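# Lift puzzle cube, align top layer in air, replace

## Task

Lift the puzzle cube, whose top layer sits rotated out of alignment, off the table. While it is off the table, rotate that top layer until every face is a single colour, then stand the cube back on the table, release it and move the hands away. It fails if any layer rotates more than slightly while the cube touches anything other than the robot, or if the cube is released or drops with no support a few millimetres beneath it. It also fails if the hands or arms push hard on one another. A solved state that only the robot's grip maintains at the end does not count.

## Robot and tools

Robot: two six-joint arms, left_arm and right_arm, facing each other across a table. Each carries an identical five-finger right hand, so the hands are not mirror images. Every hand number, axis and side means the same thing on both arms.

World frame (used in results): origin on the table surface midway between the two arm bases. The table top is z = 0 and +z is up. left_arm's base is on the +y side. Positions are in metres and orientations are quaternions in wxyz order. Reported hand positions can be slightly off, more so at long reach.

Hand point: a point fixed to the palm, 0.05 m in front of it, where index pad and thumb tip meet in a pinch. Its own axes: +z runs along the straightened fingers, which extend 0.06 to 0.07 m past it. +y points out of the palm. +x points across the palm toward the little finger. A wrist bracket on the little-finger side sticks out 0.03 m beyond the point along +y and 0.11 m across, and it can collide with things. With the thumb swung fully in front of the palm, the hand can wrap objects 0.035 to 0.08 m wide. The object then rests across the palm, on the wrist side of the hand point. Turn the thumb before the hand reaches the object.

Row format (both tools): one flat list of 28 numbers, each from -1 to 1, covering both arms even if only one moves. The order is: left dx, dy, dz, rx, ry, rz, then the left hand's little, ring, middle, index, thumb_bend, thumb_turn, force_limit, speed. The same 14 follow for the right arm. dx..rz are an offset, not a pose. They are measured in that hand point's own axes from its measured pose at the start of the action, or for move, from the pose in the last result. A value of 1.0 equals 0.6 m of travel or 180 degrees. rx, ry, rz form one rotation vector.

Hand numbers are absolute targets. Fingers and thumb_bend go from +1 (straight) to -1 (curled or bent fully). thumb_turn goes from +1 (beside the palm) to -1 (facing the fingers). A pinch is roughly index -0.22, thumb_bend -0.75, thumb_turn -0.57. force_limit maps -1..+1 to about 0..10 N at the fingertip, or 0..15 N for the two thumb motors; it only stops closing. speed maps -1..+1 to nearly still..full speed, where full speed covers the whole range in 0.6 s. No value means 'unchanged'. To keep a hand as it is, resend its last eight numbers. Before any have been sent, use its hand_measured six values plus hand_force_limit and hand_speed. A motor only starts when its target changes by 0.01 or more, then locks on arrival or at force_limit. For a gentle grip, close at speed -0.9 or lower. To squeeze harder, raise force_limit and send a target more closed than measured. To loosen, send a target more open than measured.

execute_actions(actions): a list of actions. Each action is a table of up to 15 rows, one row per 1/30 s step, and the last row is held to fill 15 steps. Every row is an offset from the action's start pose, not from the previous row. Per step, the commanded pose is clipped to 100 mm and 16 degrees from the measured pose. An empty list just returns state and images.

move(target, speed, stop_force, blocking): target is one 28-number row. Each arm goes in a straight line to its offset pose, and both finish together in 0.5 to 10 s. speed is in m/s, from 0.002 to 0.5 with a default of 0.25; turning is capped at twice that in rad/s. stop_force is optional, in N from 9 to 40, and one value covers both arms. An arm's path ends when its wrist sensor feels that much extra push against the motion; the arm then backs off 2 steps and holds. Use it only very slowly, and not when the hand point rotates. Omit it when pulling away from a contact. blocking=false returns after 0.5 s; follow up with wait or stop, and it cannot be combined with stop_force. The result adds a 'move:' line giving each arm's ending (done, off_target, moving, held, contact, fault), any limits that acted (paced = clipped, held = steps blocked), and the distance to the target.

wait(seconds 0..10): runs the scene while holding the last commands. stop(): brakes a running move. zoom_image(camera, region [x0,y0,x1,y1] px, at most 504x504): a closer look at cam_low, cam_left_wrist or cam_right_wrist (each 896x504). show_instructions(): shows the reference images. finished_scene(scene): ends the scene with that number; call it only once the cube is solved, standing on the table, released and clear.

Result lines: each arm's pose and velocities; 'Hand target' (where the controller is now driving); hand_measured, hand_stopped_by (moving/target/force/stalled/fault), hand_load_n (positive when the finger is pushed open; near 0 means the grip is lost); Wrist force/torque in the hand point's axes (offsets up to about 4 N, saturation near 50 N); joint torques; step readings, where HELD marks steps that were held back; 'pose unreachable' for clearance blocks; MOTOR HOT and fault lines.

Avoid: torque faults (wrist joints are limited to 26 N m, others 139 N m, and held weight counts) and forces of 150 N or more; either freezes that arm for 10 s. Stiff arms fault easily when commanded past a firm contact. Do not let the two arms or hands collide or press on each other, and do not knock anything off the table. Never turn a layer while the cube touches the table. Keep the cube firmly gripped in the air, and only release it when it is resting on the table. Holding loads heats the motors; at 85 °C the brakes engage. Commands are smoothed with about 0.17 s lag, and the robot holds its last command while you compose replies.

Each tool is called after "Call:" as a command line: name --argument value for each argument, lists and objects as JSON in quotes; but a table of rows of numbers goes row by row, as --pt "numbers of a row", without its own name.

Reference images:

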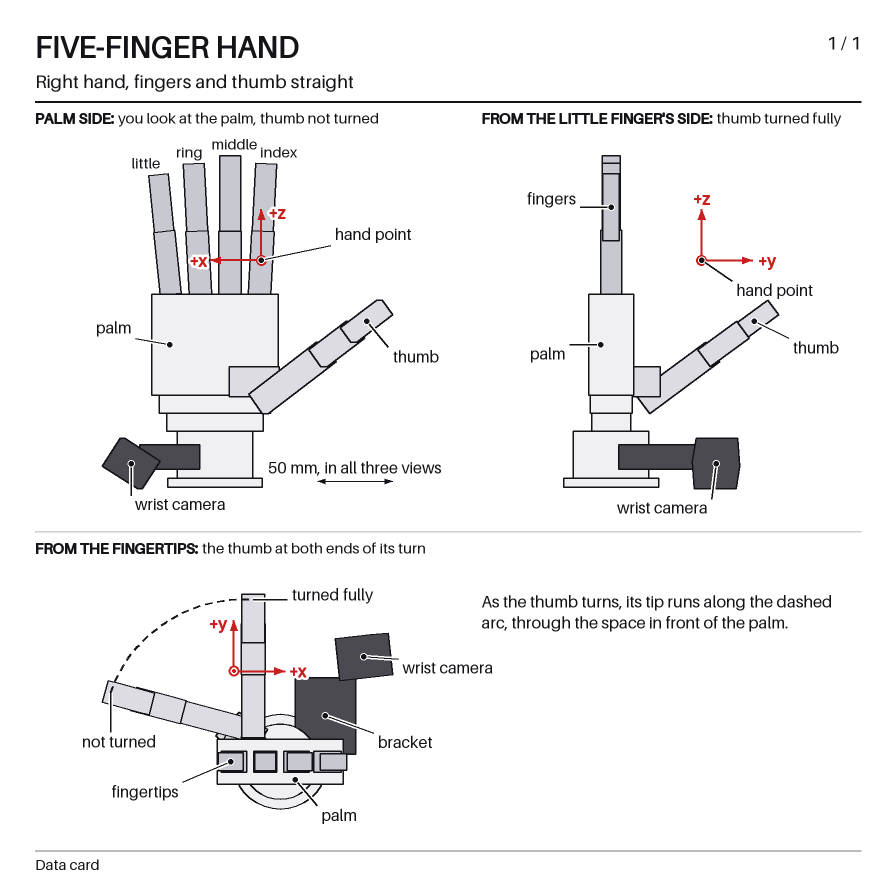

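## Session

Call:
execute_actions --actions '[]'

Scene clock: 0.00 s.
left_arm: end_effector_position=(+0.2696, +0.5090, +0.4749) hand_measured=(+1.000, +1.000, +1.000, +1.000, +1.000, +1.000) hand_load_n=(+0.0, +0.0, +0.0, +0.0, +0.0, +0.0) hand_stopped_by=(target, target, target, target, target, target) hand_force_limit=0.00 hand_speed=-0.80 end_effector_quat_wxyz=(-0.014, +0.367, +0.930, +0.024) end_effector_velocity=(+0.000, +0.000, -0.000) end_effector_angular_velocity=(+0.001, +0.000, +0.001) | right_arm: end_effector_position=(+0.1198, -0.2723, +0.4781) hand_measured=(+1.000, +1.000, +1.000, +1.000, +1.000, +1.000) hand_load_n=(+0.0, +0.0, +0.0, +0.0, +0.0, +0.0) hand_stopped_by=(target, target, target, target, target, target) hand_force_limit=0.00 hand_speed=-0.80 end_effector_quat_wxyz=(-0.013, -0.374, +0.927, -0.014) end_effector_velocity=(-0.000, -0.000, +0.000) end_effector_angular_velocity=(+0.000, +0.001, +0.000)
Joint positions: left_arm=[ 0.571 -1.692  1.342  1.973  1.551 -1.873] | right_arm=[-1.206 -1.735  1.355  1.98   1.597 -1.868]
Joint velocities: left_arm=[ 0.001  0.001 -0.     0.    -0.    -0.   ] | right_arm=[-0.001 -0.    -0.     0.001 -0.001 -0.001]
Joint torques (N m, as the arm reports them, + toward a larger angle): no reading
Motor temperatures (°C, as the motors report them): left_arm=[26 27 22 33 30 30] | right_arm=[24 24 24 29 32 32]
Wrist force (N, on the end effector, along its own x y z axes, offset not removed): no reading
Wrist torque (N m, same axes, about the end effector's origin, offset not removed): no reading
Hand target (left_arm): +0.270, +0.509, +0.475; -0.014, +0.367, +0.930, +0.024
Hand target (right_arm): +0.120, -0.272, +0.478; -0.013, -0.374, +0.927, -0.014

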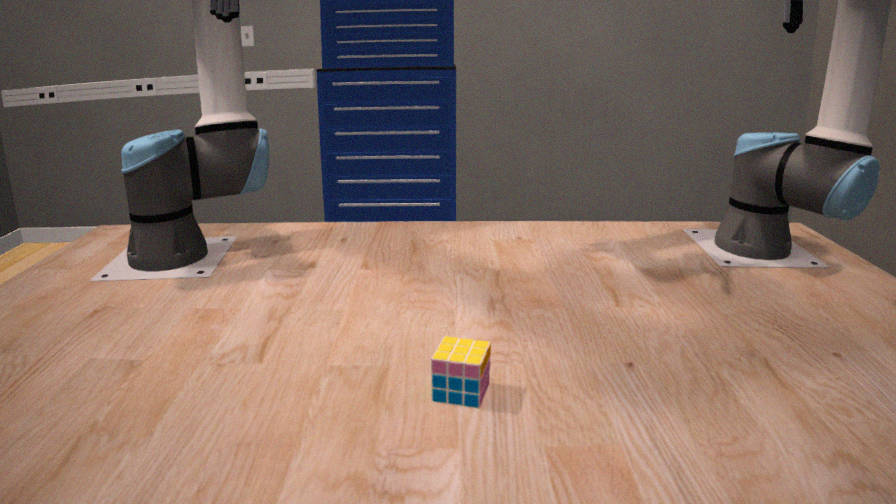

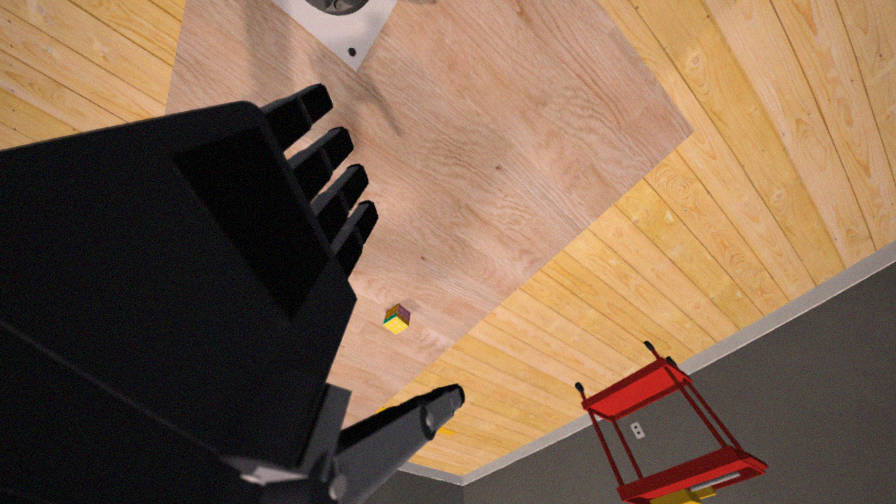

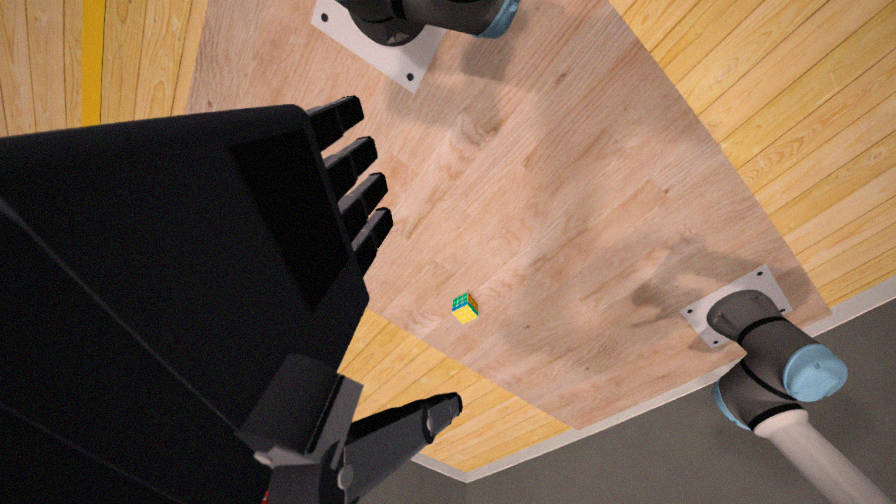

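Call:
zoom_image --camera "cam_low" --region '[400,310,540,430]'

Call:
zoom_image --camera "cam_right_wrist" --region '[430,270,510,340]'

Call:
zoom_image --camera "cam_left_wrist" --region '[360,285,440,355]'

Region (400, 310, 540, 430) of cam_low's 896x504 image, scaled by 3.600, with more detail than that image has; it fills the top 432 rows of this view, and the rest is white.

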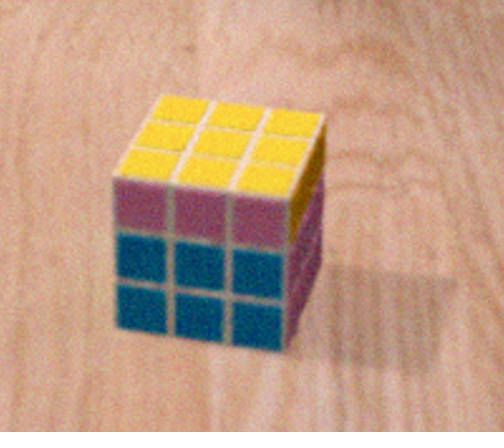

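Region (430, 270, 510, 340) of cam_right_wrist's 896x504 image, scaled by 6.300, with more detail than that image has; it fills the top 441 rows of this view, and the rest is white.

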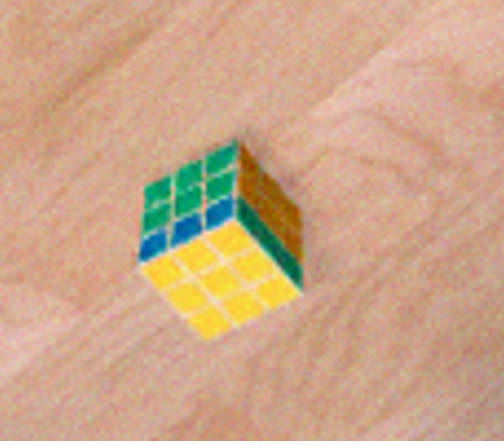

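Region (360, 285, 440, 355) of cam_left_wrist's 896x504 image, scaled by 6.300, with more detail than that image has; it fills the top 441 rows of this view, and the rest is white.

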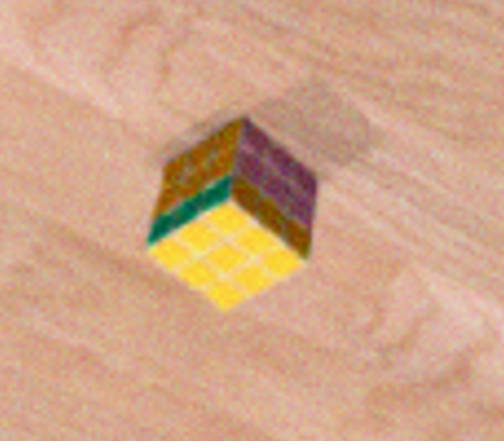

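Call:
move --target '[-0.849,-0.382,0.592,0.487,-0.134,-0.134,1,1,0.3,0.3,0.4,-0.7,0,0.5,0,0,0,0,0,0,1,1,1,1,1,1,0,0.5]'

Scene clock: 8.93 s.
left_arm: end_effector_position=(+0.4818, +0.0136, +0.0902) hand_measured=(+1.000, +1.000, +0.300, +0.300, +0.400, -0.700) hand_load_n=(+0.0, +0.0, +0.0, +0.0, +0.0, +0.0) hand_stopped_by=(target, target, target, target, target, target) hand_force_limit=0.00 hand_speed=0.50 end_effector_quat_wxyz=(-0.081, +0.070, +0.722, -0.684) end_effector_velocity=(+0.001, -0.001, -0.001) end_effector_angular_velocity=(-0.010, +0.003, +0.006) | right_arm: end_effector_position=(+0.1198, -0.2723, +0.4781) hand_measured=(+1.000, +1.000, +1.000, +1.000, +1.000, +1.000) hand_load_n=(+0.0, +0.0, +0.0, +0.0, +0.0, +0.0) hand_stopped_by=(target, target, target, target, target, target) hand_force_limit=0.00 hand_speed=0.50 end_effector_quat_wxyz=(-0.013, -0.374, +0.927, -0.014) end_effector_velocity=(+0.000, -0.000, -0.000) end_effector_angular_velocity=(-0.001, -0.001, +0.000)
Joint positions: left_arm=[ 0.837 -0.835  1.413 -0.484  2.565 -3.082] | right_arm=[-1.206 -1.735  1.355  1.98   1.597 -1.868]
Joint velocities: left_arm=[-0.001 -0.001  0.012 -0.031 -0.006 -0.018] | right_arm=[ 0.    -0.     0.    -0.     0.001  0.   ]
Joint torques (N m, as the arm reports them, + toward a larger angle): left_arm=[-13.64 -50.69  -3.55  -2.03  -1.88  -1.55] | right_arm=[ -0.89  -7.63 -19.96   2.14   0.45   0.17]
Motor temperatures (°C, as the motors report them): left_arm=[26 27 22 33 30 30] | right_arm=[24 24 24 29 32 32]
Wrist force (N, on the end effector, along its own x y z axes, offset not removed): left_arm=[-1.5 -3.0 5.0] | right_arm=[2.7 -1.3 -0.7]
Wrist torque (N m, same axes, about the end effector's origin, offset not removed): left_arm=[-0.84 -0.04 -0.30] | right_arm=[-0.05 -0.58 0.11]
Hand target (left_arm): +0.482, +0.014, +0.090; -0.080, +0.070, +0.721, -0.684
Hand target (right_arm): +0.120, -0.272, +0.478; -0.013, -0.374, +0.927, -0.014
Off the commanded pose (left_arm): 0.001 m, 0 deg.
Off the commanded pose (right_arm): 0.000 m, 0 deg.
move: done
camera_calibration (this result's frames):
cam_left_wrist: T_world_to_cam=[[0.164396, 0.00704848, -0.986369, 0.0121156], [0.911888, 0.38017, 0.154699, -0.467114], [0.376078, -0.92489, 0.0560711, -0.0458305], [0, 0, 0, 1]] pos_world=[0.4412, 0.135109, 0.0867824]
cam_right_wrist: T_world_to_cam=[[-0.639924, 0.762459, -0.0956736, 0.342336], [0.636018, 0.595401, 0.490895, -0.146305], [0.431252, 0.253286, -0.865949, 0.561309], [0, 0, 0, 1]] pos_world=[0.0700563, -0.316079, 0.590638]

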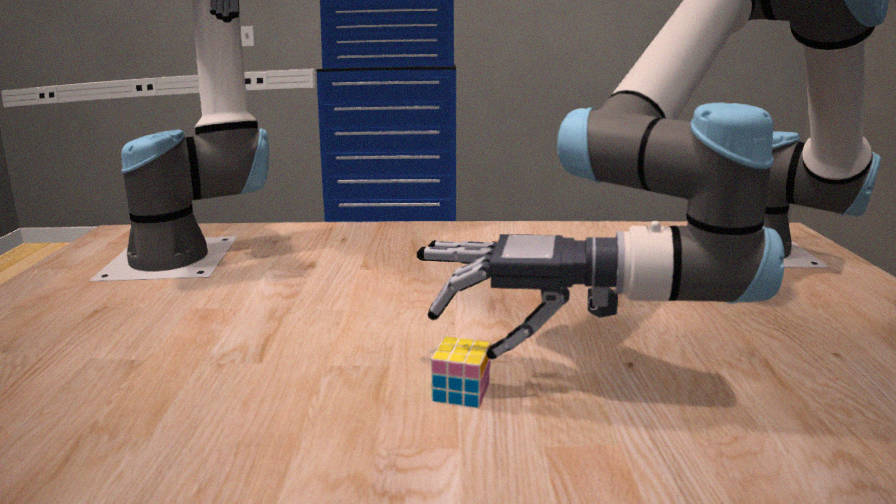

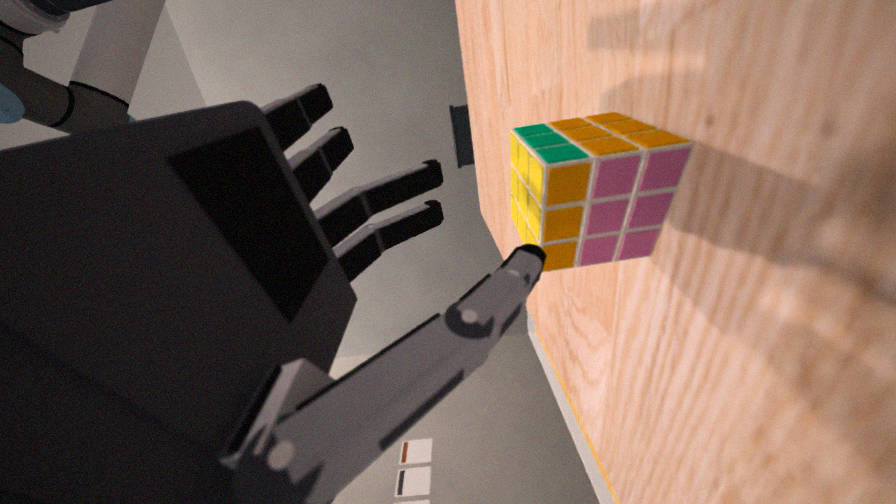

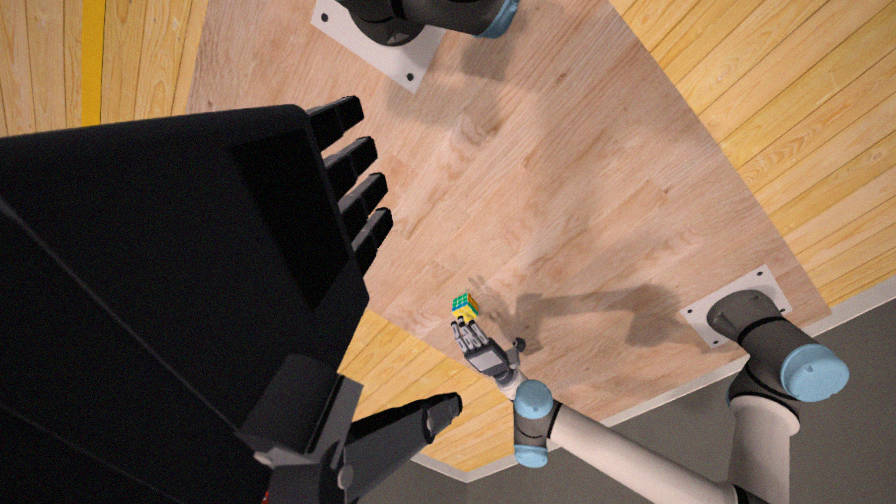

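Call:
move --target '[0,0,0.036,-0.14,0,0,1,1,0.3,0.3,0.4,-0.7,0,0.5,0,0,0,0,0,0,1,1,1,1,1,1,0,0.5]' --speed 0.08

Scene clock: 14.73 s.
left_arm: end_effector_position=(+0.4772, -0.0072, +0.0891) hand_measured=(+1.000, +1.000, +0.300, +0.300, +0.400, -0.700) hand_load_n=(+0.0, +0.0, +0.0, +0.0, +0.0, +0.0) hand_stopped_by=(target, target, target, target, target, target) hand_force_limit=0.00 hand_speed=0.50 end_effector_quat_wxyz=(-0.063, +0.086, +0.853, -0.510) end_effector_velocity=(-0.000, -0.000, -0.001) end_effector_angular_velocity=(+0.013, -0.000, -0.001) | right_arm: end_effector_position=(+0.1198, -0.2723, +0.4781) hand_measured=(+1.000, +1.000, +1.000, +1.000, +1.000, +1.000) hand_load_n=(+0.0, +0.0, +0.0, +0.0, +0.0, +0.0) hand_stopped_by=(target, target, target, target, target, target) hand_force_limit=0.00 hand_speed=0.50 end_effector_quat_wxyz=(-0.013, -0.374, +0.927, -0.014) end_effector_velocity=(-0.000, -0.000, +0.000) end_effector_angular_velocity=(-0.000, +0.002, -0.000)
Joint positions: left_arm=[ 0.74  -0.704  0.967  0.453  2.34  -2.62 ] | right_arm=[-1.206 -1.735  1.355  1.98   1.597 -1.868]
Joint velocities: left_arm=[-0.003  0.008 -0.017  0.025 -0.007  0.008] | right_arm=[-0.    -0.     0.     0.002 -0.001 -0.   ]
Joint torques (N m, as the arm reports them, + toward a larger angle): left_arm=[-14.96 -40.31 -32.39   2.12  -1.49   1.39] | right_arm=[ -1.34  -7.74 -19.84   2.11   0.53   0.16]
Motor temperatures (°C, as the motors report them): left_arm=[26 27 22 33 30 30] | right_arm=[24 24 24 29 32 32]
Wrist force (N, on the end effector, along its own x y z axes, offset not removed): left_arm=[2.3 -1.1 2.1] | right_arm=[2.3 -0.7 -1.5]
Wrist torque (N m, same axes, about the end effector's origin, offset not removed): left_arm=[-0.36 -0.59 0.14] | right_arm=[0.14 -0.45 0.05]
Hand target (left_arm): +0.477, -0.007, +0.089; -0.063, +0.086, +0.854, -0.510
Hand target (right_arm): +0.120, -0.272, +0.478; -0.013, -0.374, +0.927, -0.014
Off the commanded pose (left_arm): 0.000 m, 0 deg.
Off the commanded pose (right_arm): 0.000 m, 0 deg.
move: done
camera_calibration (this result's frames):
cam_left_wrist: T_world_to_cam=[[0.254885, 0.410948, -0.875303, -0.0382365], [0.889615, 0.255104, 0.378823, -0.465003], [0.37897, -0.875239, -0.300564, -0.0325869], [0, 0, 0, 1]] pos_world=[0.435769, 0.105816, 0.132891]
cam_right_wrist: T_world_to_cam=[[-0.639924, 0.762459, -0.0956737, 0.342336], [0.636018, 0.595401, 0.490895, -0.146305], [0.431252, 0.253286, -0.865949, 0.561309], [0, 0, 0, 1]] pos_world=[0.0700563, -0.316079, 0.590638]

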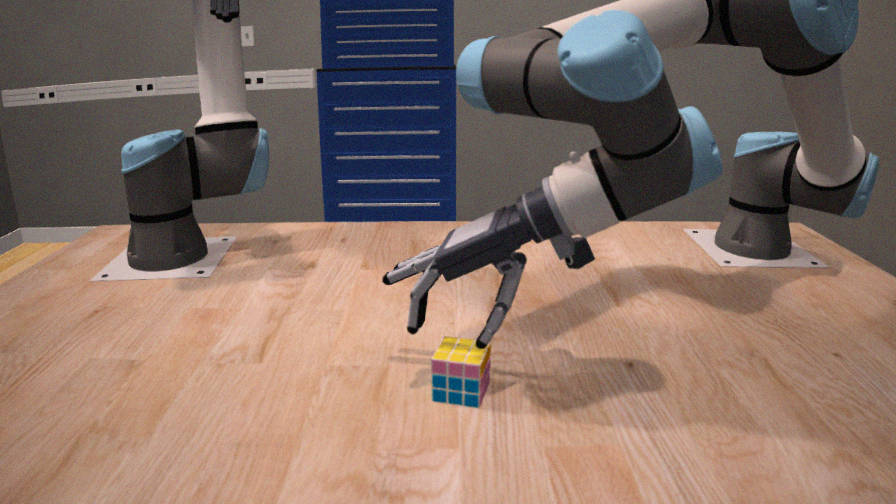

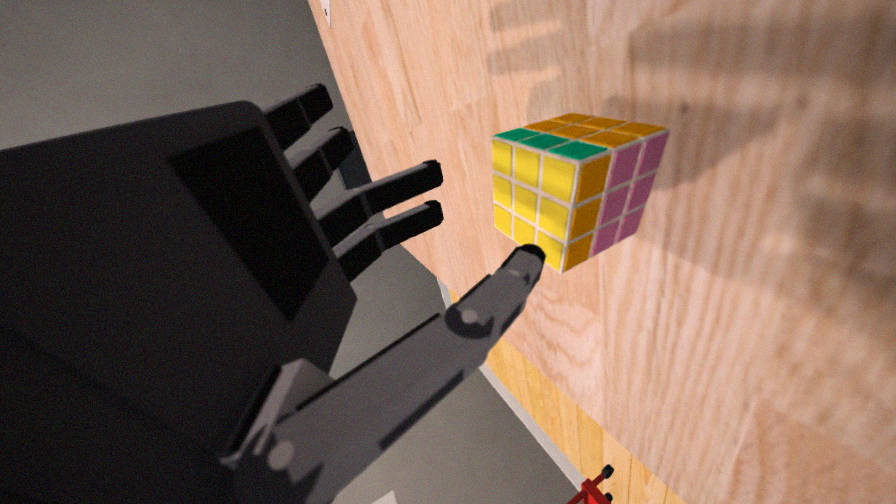

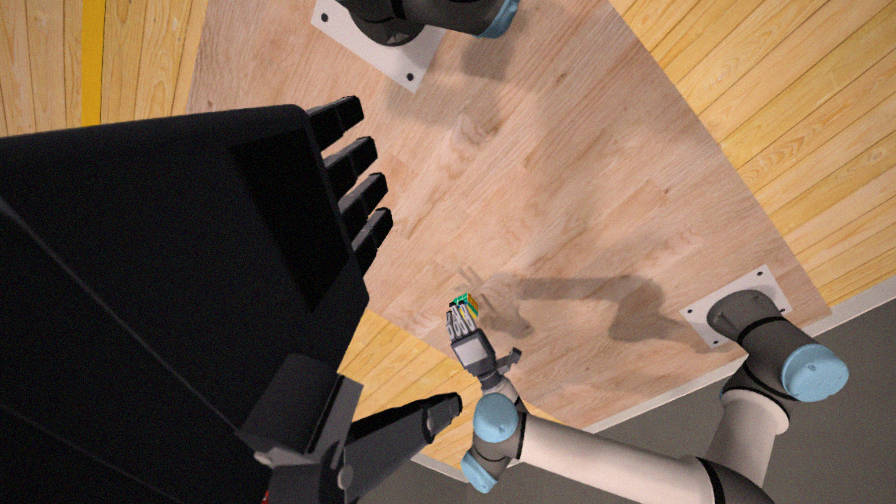

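Call:
move --target '[0.035,0.007,-0.011,0,0,0,1,1,0.3,0.3,0.4,-0.85,0,0.5,0,0,0,0,0,0,1,1,1,1,1,1,0,0.5]' --speed 0.05

Call:
move --target '[0,0.032,0.017,0,0,0,1,1,0.3,0.3,0.4,-0.85,0,0.5,0,0,0,0,0,0,1,1,1,1,1,1,0,0.5]' --speed 0.02

Scene clock: 17.87 s.
left_arm: end_effector_position=(+0.4585, +0.0047, +0.0889) hand_measured=(+1.000, +1.000, +0.300, +0.300, +0.400, -0.850) hand_load_n=(+0.0, +0.0, +0.0, +0.0, +0.0, +0.0) hand_stopped_by=(target, target, target, target, target, target) hand_force_limit=0.00 hand_speed=0.50 end_effector_quat_wxyz=(-0.063, +0.086, +0.853, -0.510) end_effector_velocity=(-0.002, +0.002, -0.000) end_effector_angular_velocity=(+0.001, +0.001, +0.002) | right_arm: end_effector_position=(+0.1198, -0.2723, +0.4781) hand_measured=(+1.000, +1.000, +1.000, +1.000, +1.000, +1.000) hand_load_n=(+0.0, +0.0, +0.0, +0.0, +0.0, +0.0) hand_stopped_by=(target, target, target, target, target, target) hand_force_limit=0.00 hand_speed=0.50 end_effector_quat_wxyz=(-0.013, -0.374, +0.927, -0.014) end_effector_velocity=(-0.000, +0.001, +0.000) end_effector_angular_velocity=(+0.003, +0.001, -0.000)
Joint positions: left_arm=[ 0.728 -0.765  1.078  0.396  2.332 -2.63 ] | right_arm=[-1.206 -1.735  1.355  1.98   1.597 -1.868]
Joint velocities: left_arm=[-0.001 -0.007  0.013 -0.007 -0.002 -0.003] | right_arm=[-0.    -0.     0.    -0.001 -0.002  0.   ]
Joint torques (N m, as the arm reports them, + toward a larger angle): left_arm=[-13.44 -53.1   -4.85  -0.57  -1.7   -1.52] | right_arm=[ -0.95  -7.29 -20.14   2.17   0.49   0.21]
Motor temperatures (°C, as the motors report them): left_arm=[26 27 22 33 30 30] | right_arm=[24 24 24 29 32 32]
Wrist force (N, on the end effector, along its own x y z axes, offset not removed): left_arm=[0.2 -0.5 1.8] | right_arm=[2.5 -0.6 -0.9]
Wrist torque (N m, same axes, about the end effector's origin, offset not removed): left_arm=[-0.25 -0.28 0.05] | right_arm=[0.13 -0.37 0.07]
Hand target (left_arm): +0.458, +0.005, +0.089; -0.063, +0.086, +0.853, -0.510
Hand target (right_arm): +0.120, -0.272, +0.478; -0.013, -0.374, +0.927, -0.014
Off the commanded pose (left_arm): 0.000 m, 0 deg.
Off the commanded pose (right_arm): 0.000 m, 0 deg.
move: done
camera_calibration (this result's frames):
cam_left_wrist: T_world_to_cam=[[0.254903, 0.411032, -0.875258, -0.0385436], [0.889659, 0.25495, 0.378825, -0.451397], [0.378856, -0.875244, -0.300691, -0.0150215], [0, 0, 0, 1]] pos_world=[0.417105, 0.117779, 0.132748]
cam_right_wrist: T_world_to_cam=[[-0.639924, 0.762459, -0.0956737, 0.342336], [0.636018, 0.595401, 0.490895, -0.146305], [0.431252, 0.253286, -0.865949, 0.561309], [0, 0, 0, 1]] pos_world=[0.0700563, -0.316079, 0.590638]

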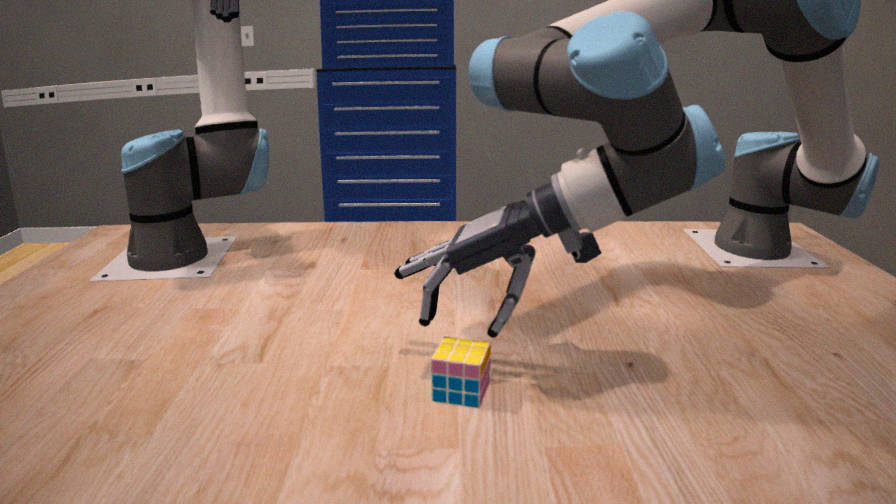

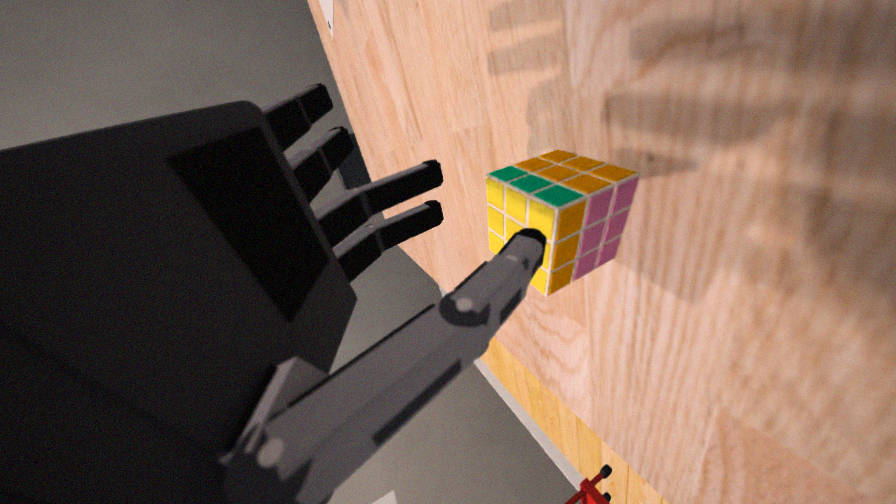

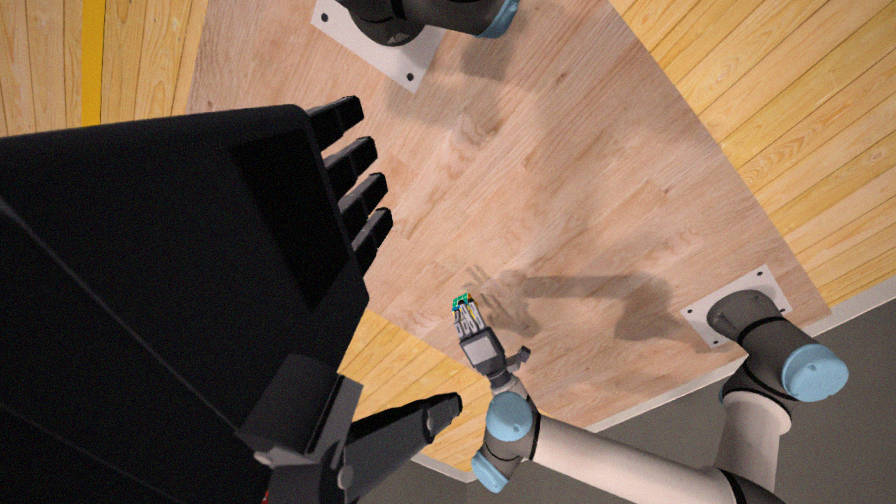

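Scene clock: 19.23 s.
left_arm: end_effector_position=(+0.4581, +0.0049, +0.0674) hand_measured=(+1.000, +1.000, +0.300, +0.300, +0.400, -0.850) hand_load_n=(+0.0, +0.0, +0.0, +0.0, +0.0, +0.0) hand_stopped_by=(target, target, target, target, target, target) hand_force_limit=0.00 hand_speed=0.50 end_effector_quat_wxyz=(-0.063, +0.086, +0.853, -0.510) end_effector_velocity=(+0.000, -0.001, -0.002) end_effector_angular_velocity=(-0.002, -0.002, +0.001) | right_arm: end_effector_position=(+0.1198, -0.2723, +0.4781) hand_measured=(+1.000, +1.000, +1.000, +1.000, +1.000, +1.000) hand_load_n=(+0.0, +0.0, +0.0, +0.0, +0.0, +0.0) hand_stopped_by=(target, target, target, target, target, target) hand_force_limit=0.00 hand_speed=0.50 end_effector_quat_wxyz=(-0.013, -0.374, +0.927, -0.014) end_effector_velocity=(-0.000, +0.000, +0.000) end_effector_angular_velocity=(-0.000, +0.000, +0.000)
Joint positions: left_arm=[ 0.728 -0.748  1.104  0.353  2.332 -2.63 ] | right_arm=[-1.206 -1.735  1.355  1.98   1.597 -1.868]
Joint velocities: left_arm=[-0.     0.001  0.002 -0.007 -0.001 -0.001] | right_arm=[ 0.001  0.    -0.     0.    -0.     0.   ]
Joint torques (N m, as the arm reports them, + toward a larger angle): left_arm=[-13.99 -38.45  -4.61  -0.74  -1.51  -1.46] | right_arm=[ -1.19  -8.   -20.07   2.13   0.55   0.23]
Motor temperatures (°C, as the motors report them): left_arm=[26 27 22 33 30 30] | right_arm=[24 24 24 29 32 32]
Wrist force (N, on the end effector, along its own x y z axes, offset not removed): left_arm=[-2.8 -2.7 -2.8] | right_arm=[3.0 -2.1 -0.1]
Wrist torque (N m, same axes, about the end effector's origin, offset not removed): left_arm=[-0.25 0.36 -0.27] | right_arm=[-0.12 -0.54 0.06]
Hand target (left_arm): +0.458, +0.005, +0.067; -0.063, +0.086, +0.853, -0.510
Hand target (right_arm): +0.120, -0.272, +0.478; -0.013, -0.374, +0.927, -0.014
Off the commanded pose (left_arm): 0.000 m, 0 deg.
Off the commanded pose (right_arm): 0.000 m, 0 deg.
move: done
camera_calibration (this result's frames):
cam_left_wrist: T_world_to_cam=[[0.254906, 0.411042, -0.875253, -0.0573437], [0.889662, 0.254935, 0.378826, -0.442883], [0.378846, -0.875244, -0.300705, -0.021213], [0, 0, 0, 1]] pos_world=[0.41667, 0.11791, 0.111207]
cam_right_wrist: T_world_to_cam=[[-0.639924, 0.762459, -0.0956734, 0.342336], [0.636018, 0.595401, 0.490896, -0.146305], [0.431252, 0.253286, -0.865949, 0.561309], [0, 0, 0, 1]] pos_world=[0.0700563, -0.316079, 0.590638]

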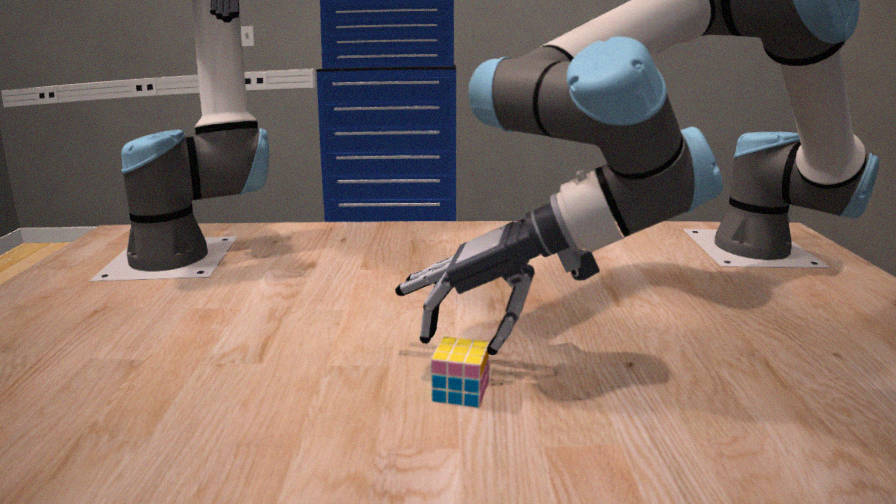

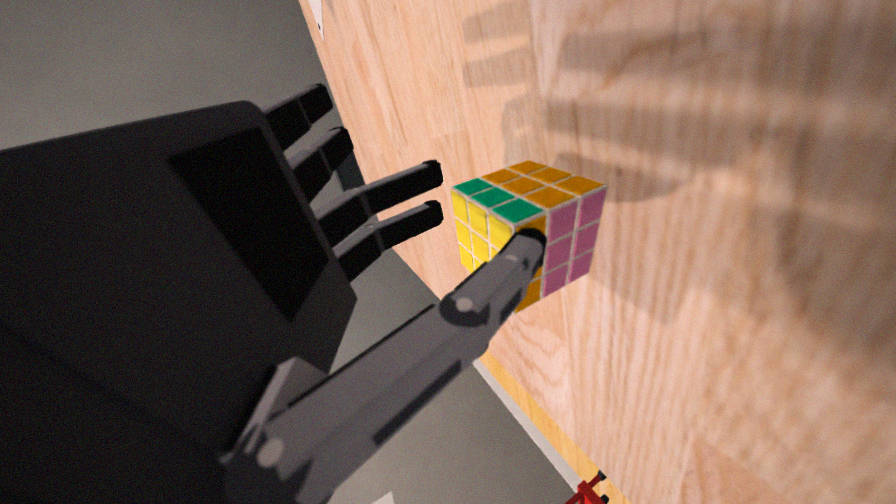

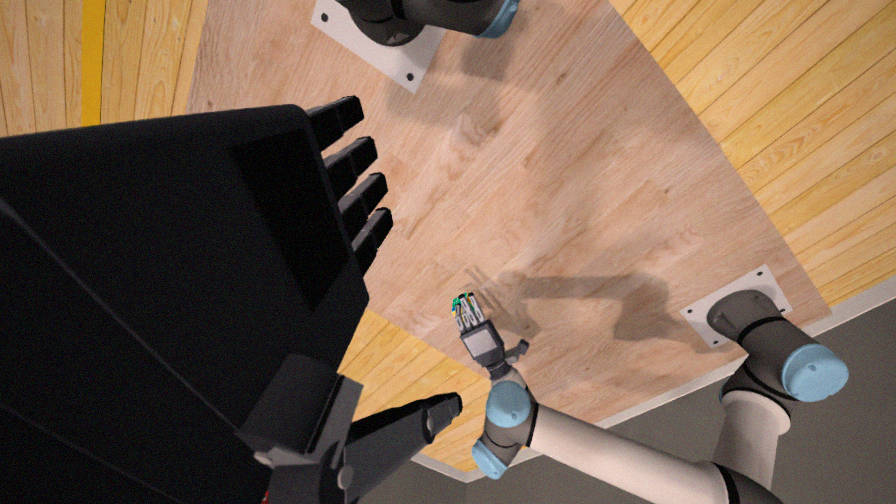

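Call:
move --target '[-0.02,0.019,0.005,0,0,0,1,1,0.3,0.3,0.4,-0.85,0,0.5,0,0,0,0,0,0,1,1,1,1,1,1,0,0.5]' --speed 0.02

Call:
zoom_image --camera "cam_low" --region '[380,270,560,430]'

Scene clock: 22.80 s.
left_arm: end_effector_position=(+0.4700, +0.0050, +0.0558) hand_measured=(+1.000, +1.000, +0.300, +0.300, +0.400, -0.850) hand_load_n=(+0.0, +0.0, +0.0, +0.0, +0.0, +0.0) hand_stopped_by=(target, target, target, target, target, target) hand_force_limit=0.00 hand_speed=0.50 end_effector_quat_wxyz=(-0.063, +0.086, +0.853, -0.510) end_effector_velocity=(+0.001, -0.000, -0.001) end_effector_angular_velocity=(-0.001, -0.001, -0.001) | right_arm: end_effector_position=(+0.1198, -0.2723, +0.4781) hand_measured=(+1.000, +1.000, +1.000, +1.000, +1.000, +1.000) hand_load_n=(+0.0, +0.0, +0.0, +0.0, +0.0, +0.0) hand_stopped_by=(target, target, target, target, target, target) hand_force_limit=0.00 hand_speed=0.50 end_effector_quat_wxyz=(-0.013, -0.374, +0.927, -0.014) end_effector_velocity=(-0.000, -0.000, +0.000) end_effector_angular_velocity=(-0.001, +0.000, +0.001)
Joint positions: left_arm=[ 0.743 -0.711  1.069  0.36   2.343 -2.616] | right_arm=[-1.206 -1.735  1.355  1.98   1.597 -1.868]
Joint velocities: left_arm=[ 0.002  0.005 -0.005  0.001  0.002  0.002] | right_arm=[ 0.    -0.    -0.     0.001  0.001 -0.   ]
Joint torques (N m, as the arm reports them, + toward a larger angle): left_arm=[  9.   -40.18 -31.45   2.29   4.03   1.45] | right_arm=[ -1.48  -7.71 -19.78   2.07   0.59   0.15]
Motor temperatures (°C, as the motors report them): left_arm=[26 27 22 33 30 30] | right_arm=[24 24 24 29 32 32]
Wrist force (N, on the end effector, along its own x y z axes, offset not removed): left_arm=[1.3 -1.1 -1.3] | right_arm=[1.1 -2.1 -0.2]
Wrist torque (N m, same axes, about the end effector's origin, offset not removed): left_arm=[0.01 -0.14 -0.03] | right_arm=[-0.21 -0.30 -0.07]
Hand target (left_arm): +0.470, +0.005, +0.056; -0.063, +0.086, +0.853, -0.510
Hand target (right_arm): +0.120, -0.272, +0.478; -0.013, -0.374, +0.927, -0.014
Off the commanded pose (left_arm): 0.000 m, 0 deg.
Off the commanded pose (right_arm): 0.000 m, 0 deg.
move: done
camera_calibration (this result's frames):
cam_left_wrist: T_world_to_cam=[[0.254887, 0.411025, -0.875266, -0.070584], [0.889663, 0.254959, 0.378808, -0.449137], [0.378856, -0.875245, -0.300688, -0.0290826], [0, 0, 0, 1]] pos_world=[0.42859, 0.118069, 0.0996121]
cam_right_wrist: T_world_to_cam=[[-0.639924, 0.762459, -0.0956736, 0.342336], [0.636018, 0.595401, 0.490895, -0.146305], [0.431252, 0.253286, -0.865949, 0.561309], [0, 0, 0, 1]] pos_world=[0.0700563, -0.316079, 0.590638]

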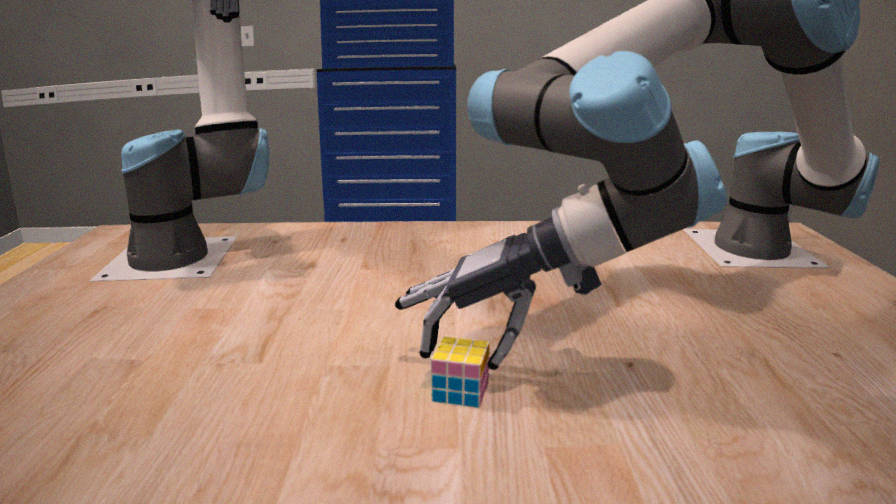

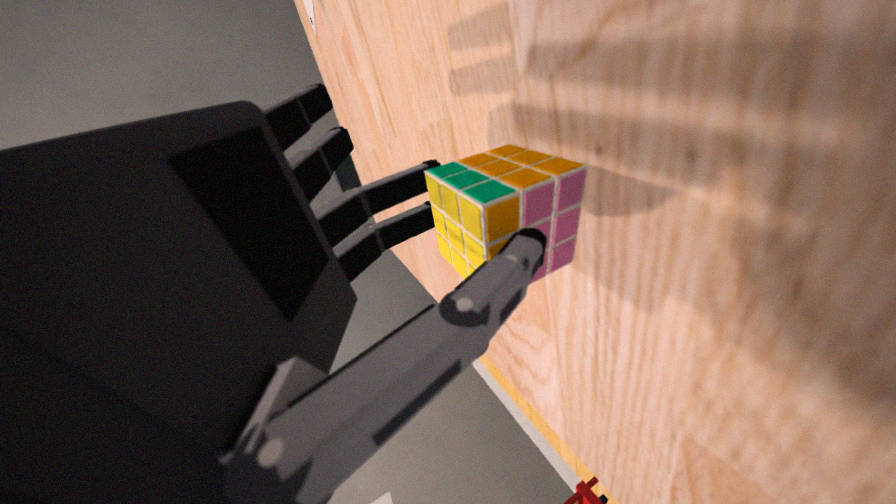

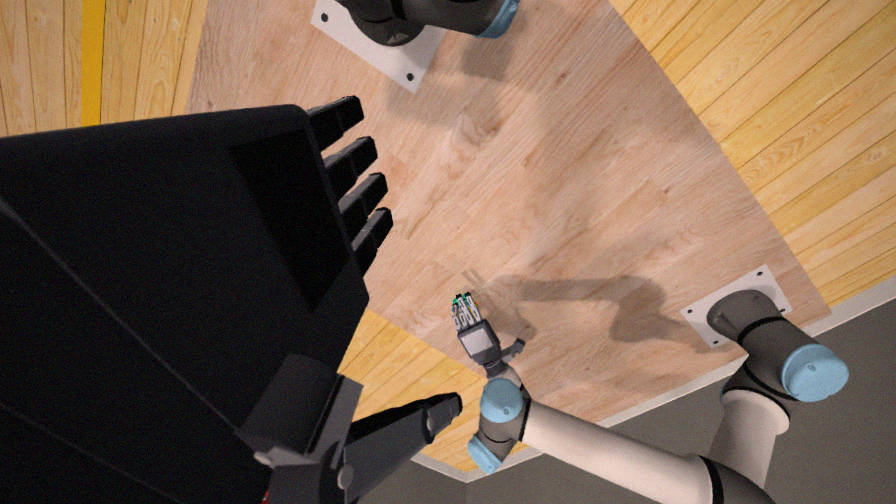

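Region (380, 270, 560, 430) of cam_low's 896x504 image, scaled by 2.800, with more detail than that image has.

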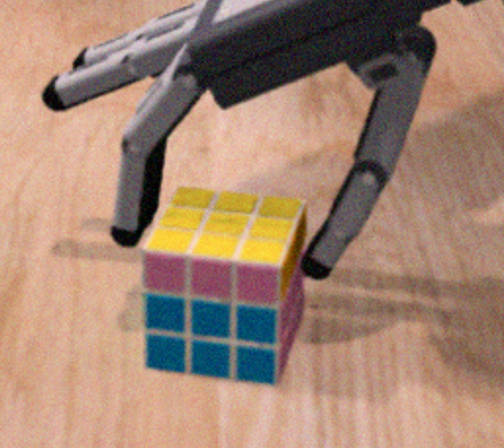

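Call:
move --target '[0,0,0,0,0,0,1,1,-0.3,-0.3,-0.2,-0.85,0.2,-0.8,0,0,0,0,0,0,1,1,1,1,1,1,0,0.5]'

Call:
zoom_image --camera "cam_low" --region '[380,270,560,430]'

Scene clock: 24.17 s.
left_arm: end_effector_position=(+0.4700, +0.0050, +0.0558) hand_measured=(+1.000, +1.000, +0.170, +0.180, +0.332, -0.850) hand_load_n=(+0.0, +0.0, +6.5, +5.0, +9.0, +0.5) hand_stopped_by=(target, target, force, force, force, target) hand_force_limit=0.20 hand_speed=-0.80 end_effector_quat_wxyz=(-0.063, +0.086, +0.853, -0.510) end_effector_velocity=(-0.000, -0.000, -0.001) end_effector_angular_velocity=(+0.000, +0.000, -0.000) | right_arm: end_effector_position=(+0.1198, -0.2723, +0.4781) hand_measured=(+1.000, +1.000, +1.000, +1.000, +1.000, +1.000) hand_load_n=(+0.0, +0.0, +0.0, +0.0, +0.0, +0.0) hand_stopped_by=(target, target, target, target, target, target) hand_force_limit=0.00 hand_speed=0.50 end_effector_quat_wxyz=(-0.013, -0.374, +0.927, -0.014) end_effector_velocity=(-0.000, +0.000, +0.000) end_effector_angular_velocity=(+0.000, +0.001, -0.000)
Joint positions: left_arm=[ 0.743 -0.711  1.069  0.36   2.343 -2.616] | right_arm=[-1.206 -1.735  1.355  1.98   1.597 -1.868]
Joint velocities: left_arm=[-0.     0.001  0.001 -0.001 -0.     0.   ] | right_arm=[ 0.     0.     0.     0.    -0.001  0.   ]
Joint torques (N m, as the arm reports them, + toward a larger angle): left_arm=[-13.72 -51.83  -2.41  -0.28   1.23  -1.69] | right_arm=[ -1.2   -7.35 -20.17   2.13   0.62   0.23]
Motor temperatures (°C, as the motors report them): left_arm=[26 27 22 33 30 30] | right_arm=[24 24 24 29 32 32]
Wrist force (N, on the end effector, along its own x y z axes, offset not removed): left_arm=[-1.5 -7.4 -1.7] | right_arm=[2.0 -2.8 -0.9]
Wrist torque (N m, same axes, about the end effector's origin, offset not removed): left_arm=[-0.70 0.12 -0.15] | right_arm=[-0.24 -0.53 -0.08]
Hand target (left_arm): +0.470, +0.005, +0.056; -0.063, +0.086, +0.853, -0.510
Hand target (right_arm): +0.120, -0.272, +0.478; -0.013, -0.374, +0.927, -0.014
Off the commanded pose (left_arm): 0.000 m, 0 deg.
Off the commanded pose (right_arm): 0.000 m, 0 deg.
move: done
camera_calibration (this result's frames):
cam_left_wrist: T_world_to_cam=[[0.254899, 0.410914, -0.875315, -0.0705651], [0.889673, 0.254972, 0.378776, -0.449192], [0.378825, -0.875293, -0.300587, -0.0290671], [0, 0, 0, 1]] pos_world=[0.428633, 0.118086, 0.0996395]
cam_right_wrist: T_world_to_cam=[[-0.639924, 0.762459, -0.0956734, 0.342336], [0.636018, 0.595401, 0.490895, -0.146305], [0.431252, 0.253286, -0.865949, 0.561309], [0, 0, 0, 1]] pos_world=[0.0700563, -0.316079, 0.590638]

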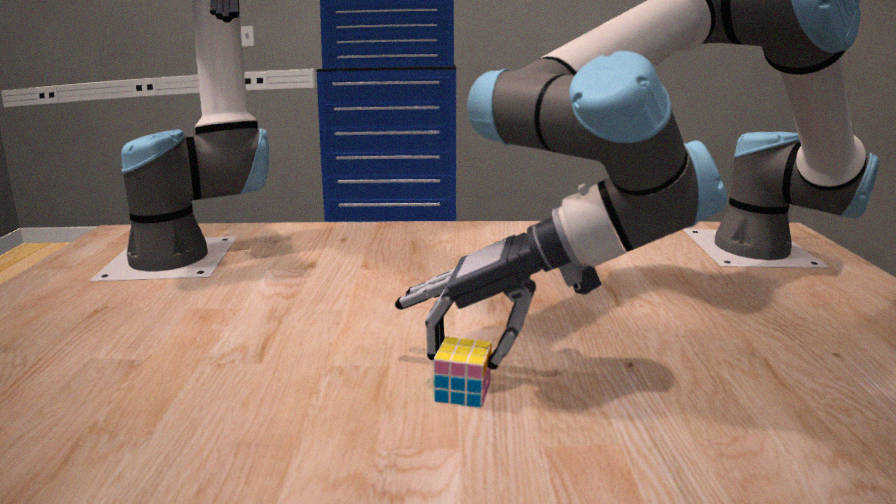

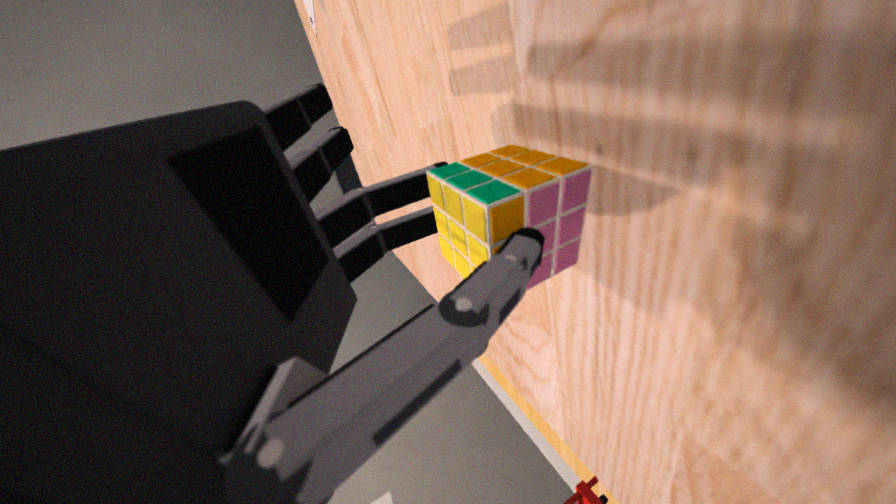

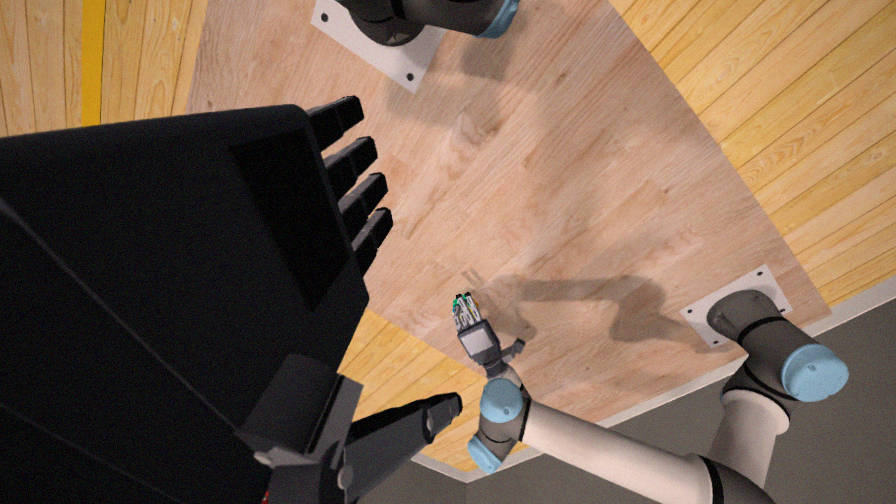

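Region (380, 270, 560, 430) of cam_low's 896x504 image, scaled by 2.800, with more detail than that image has.

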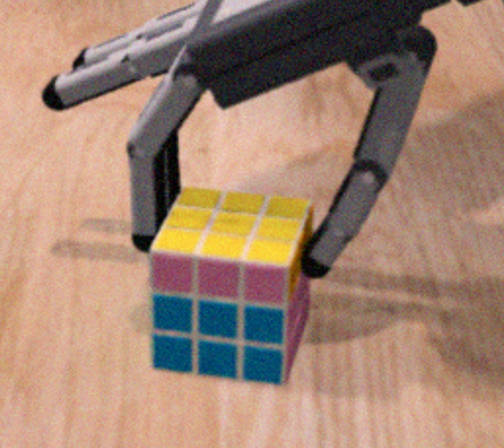

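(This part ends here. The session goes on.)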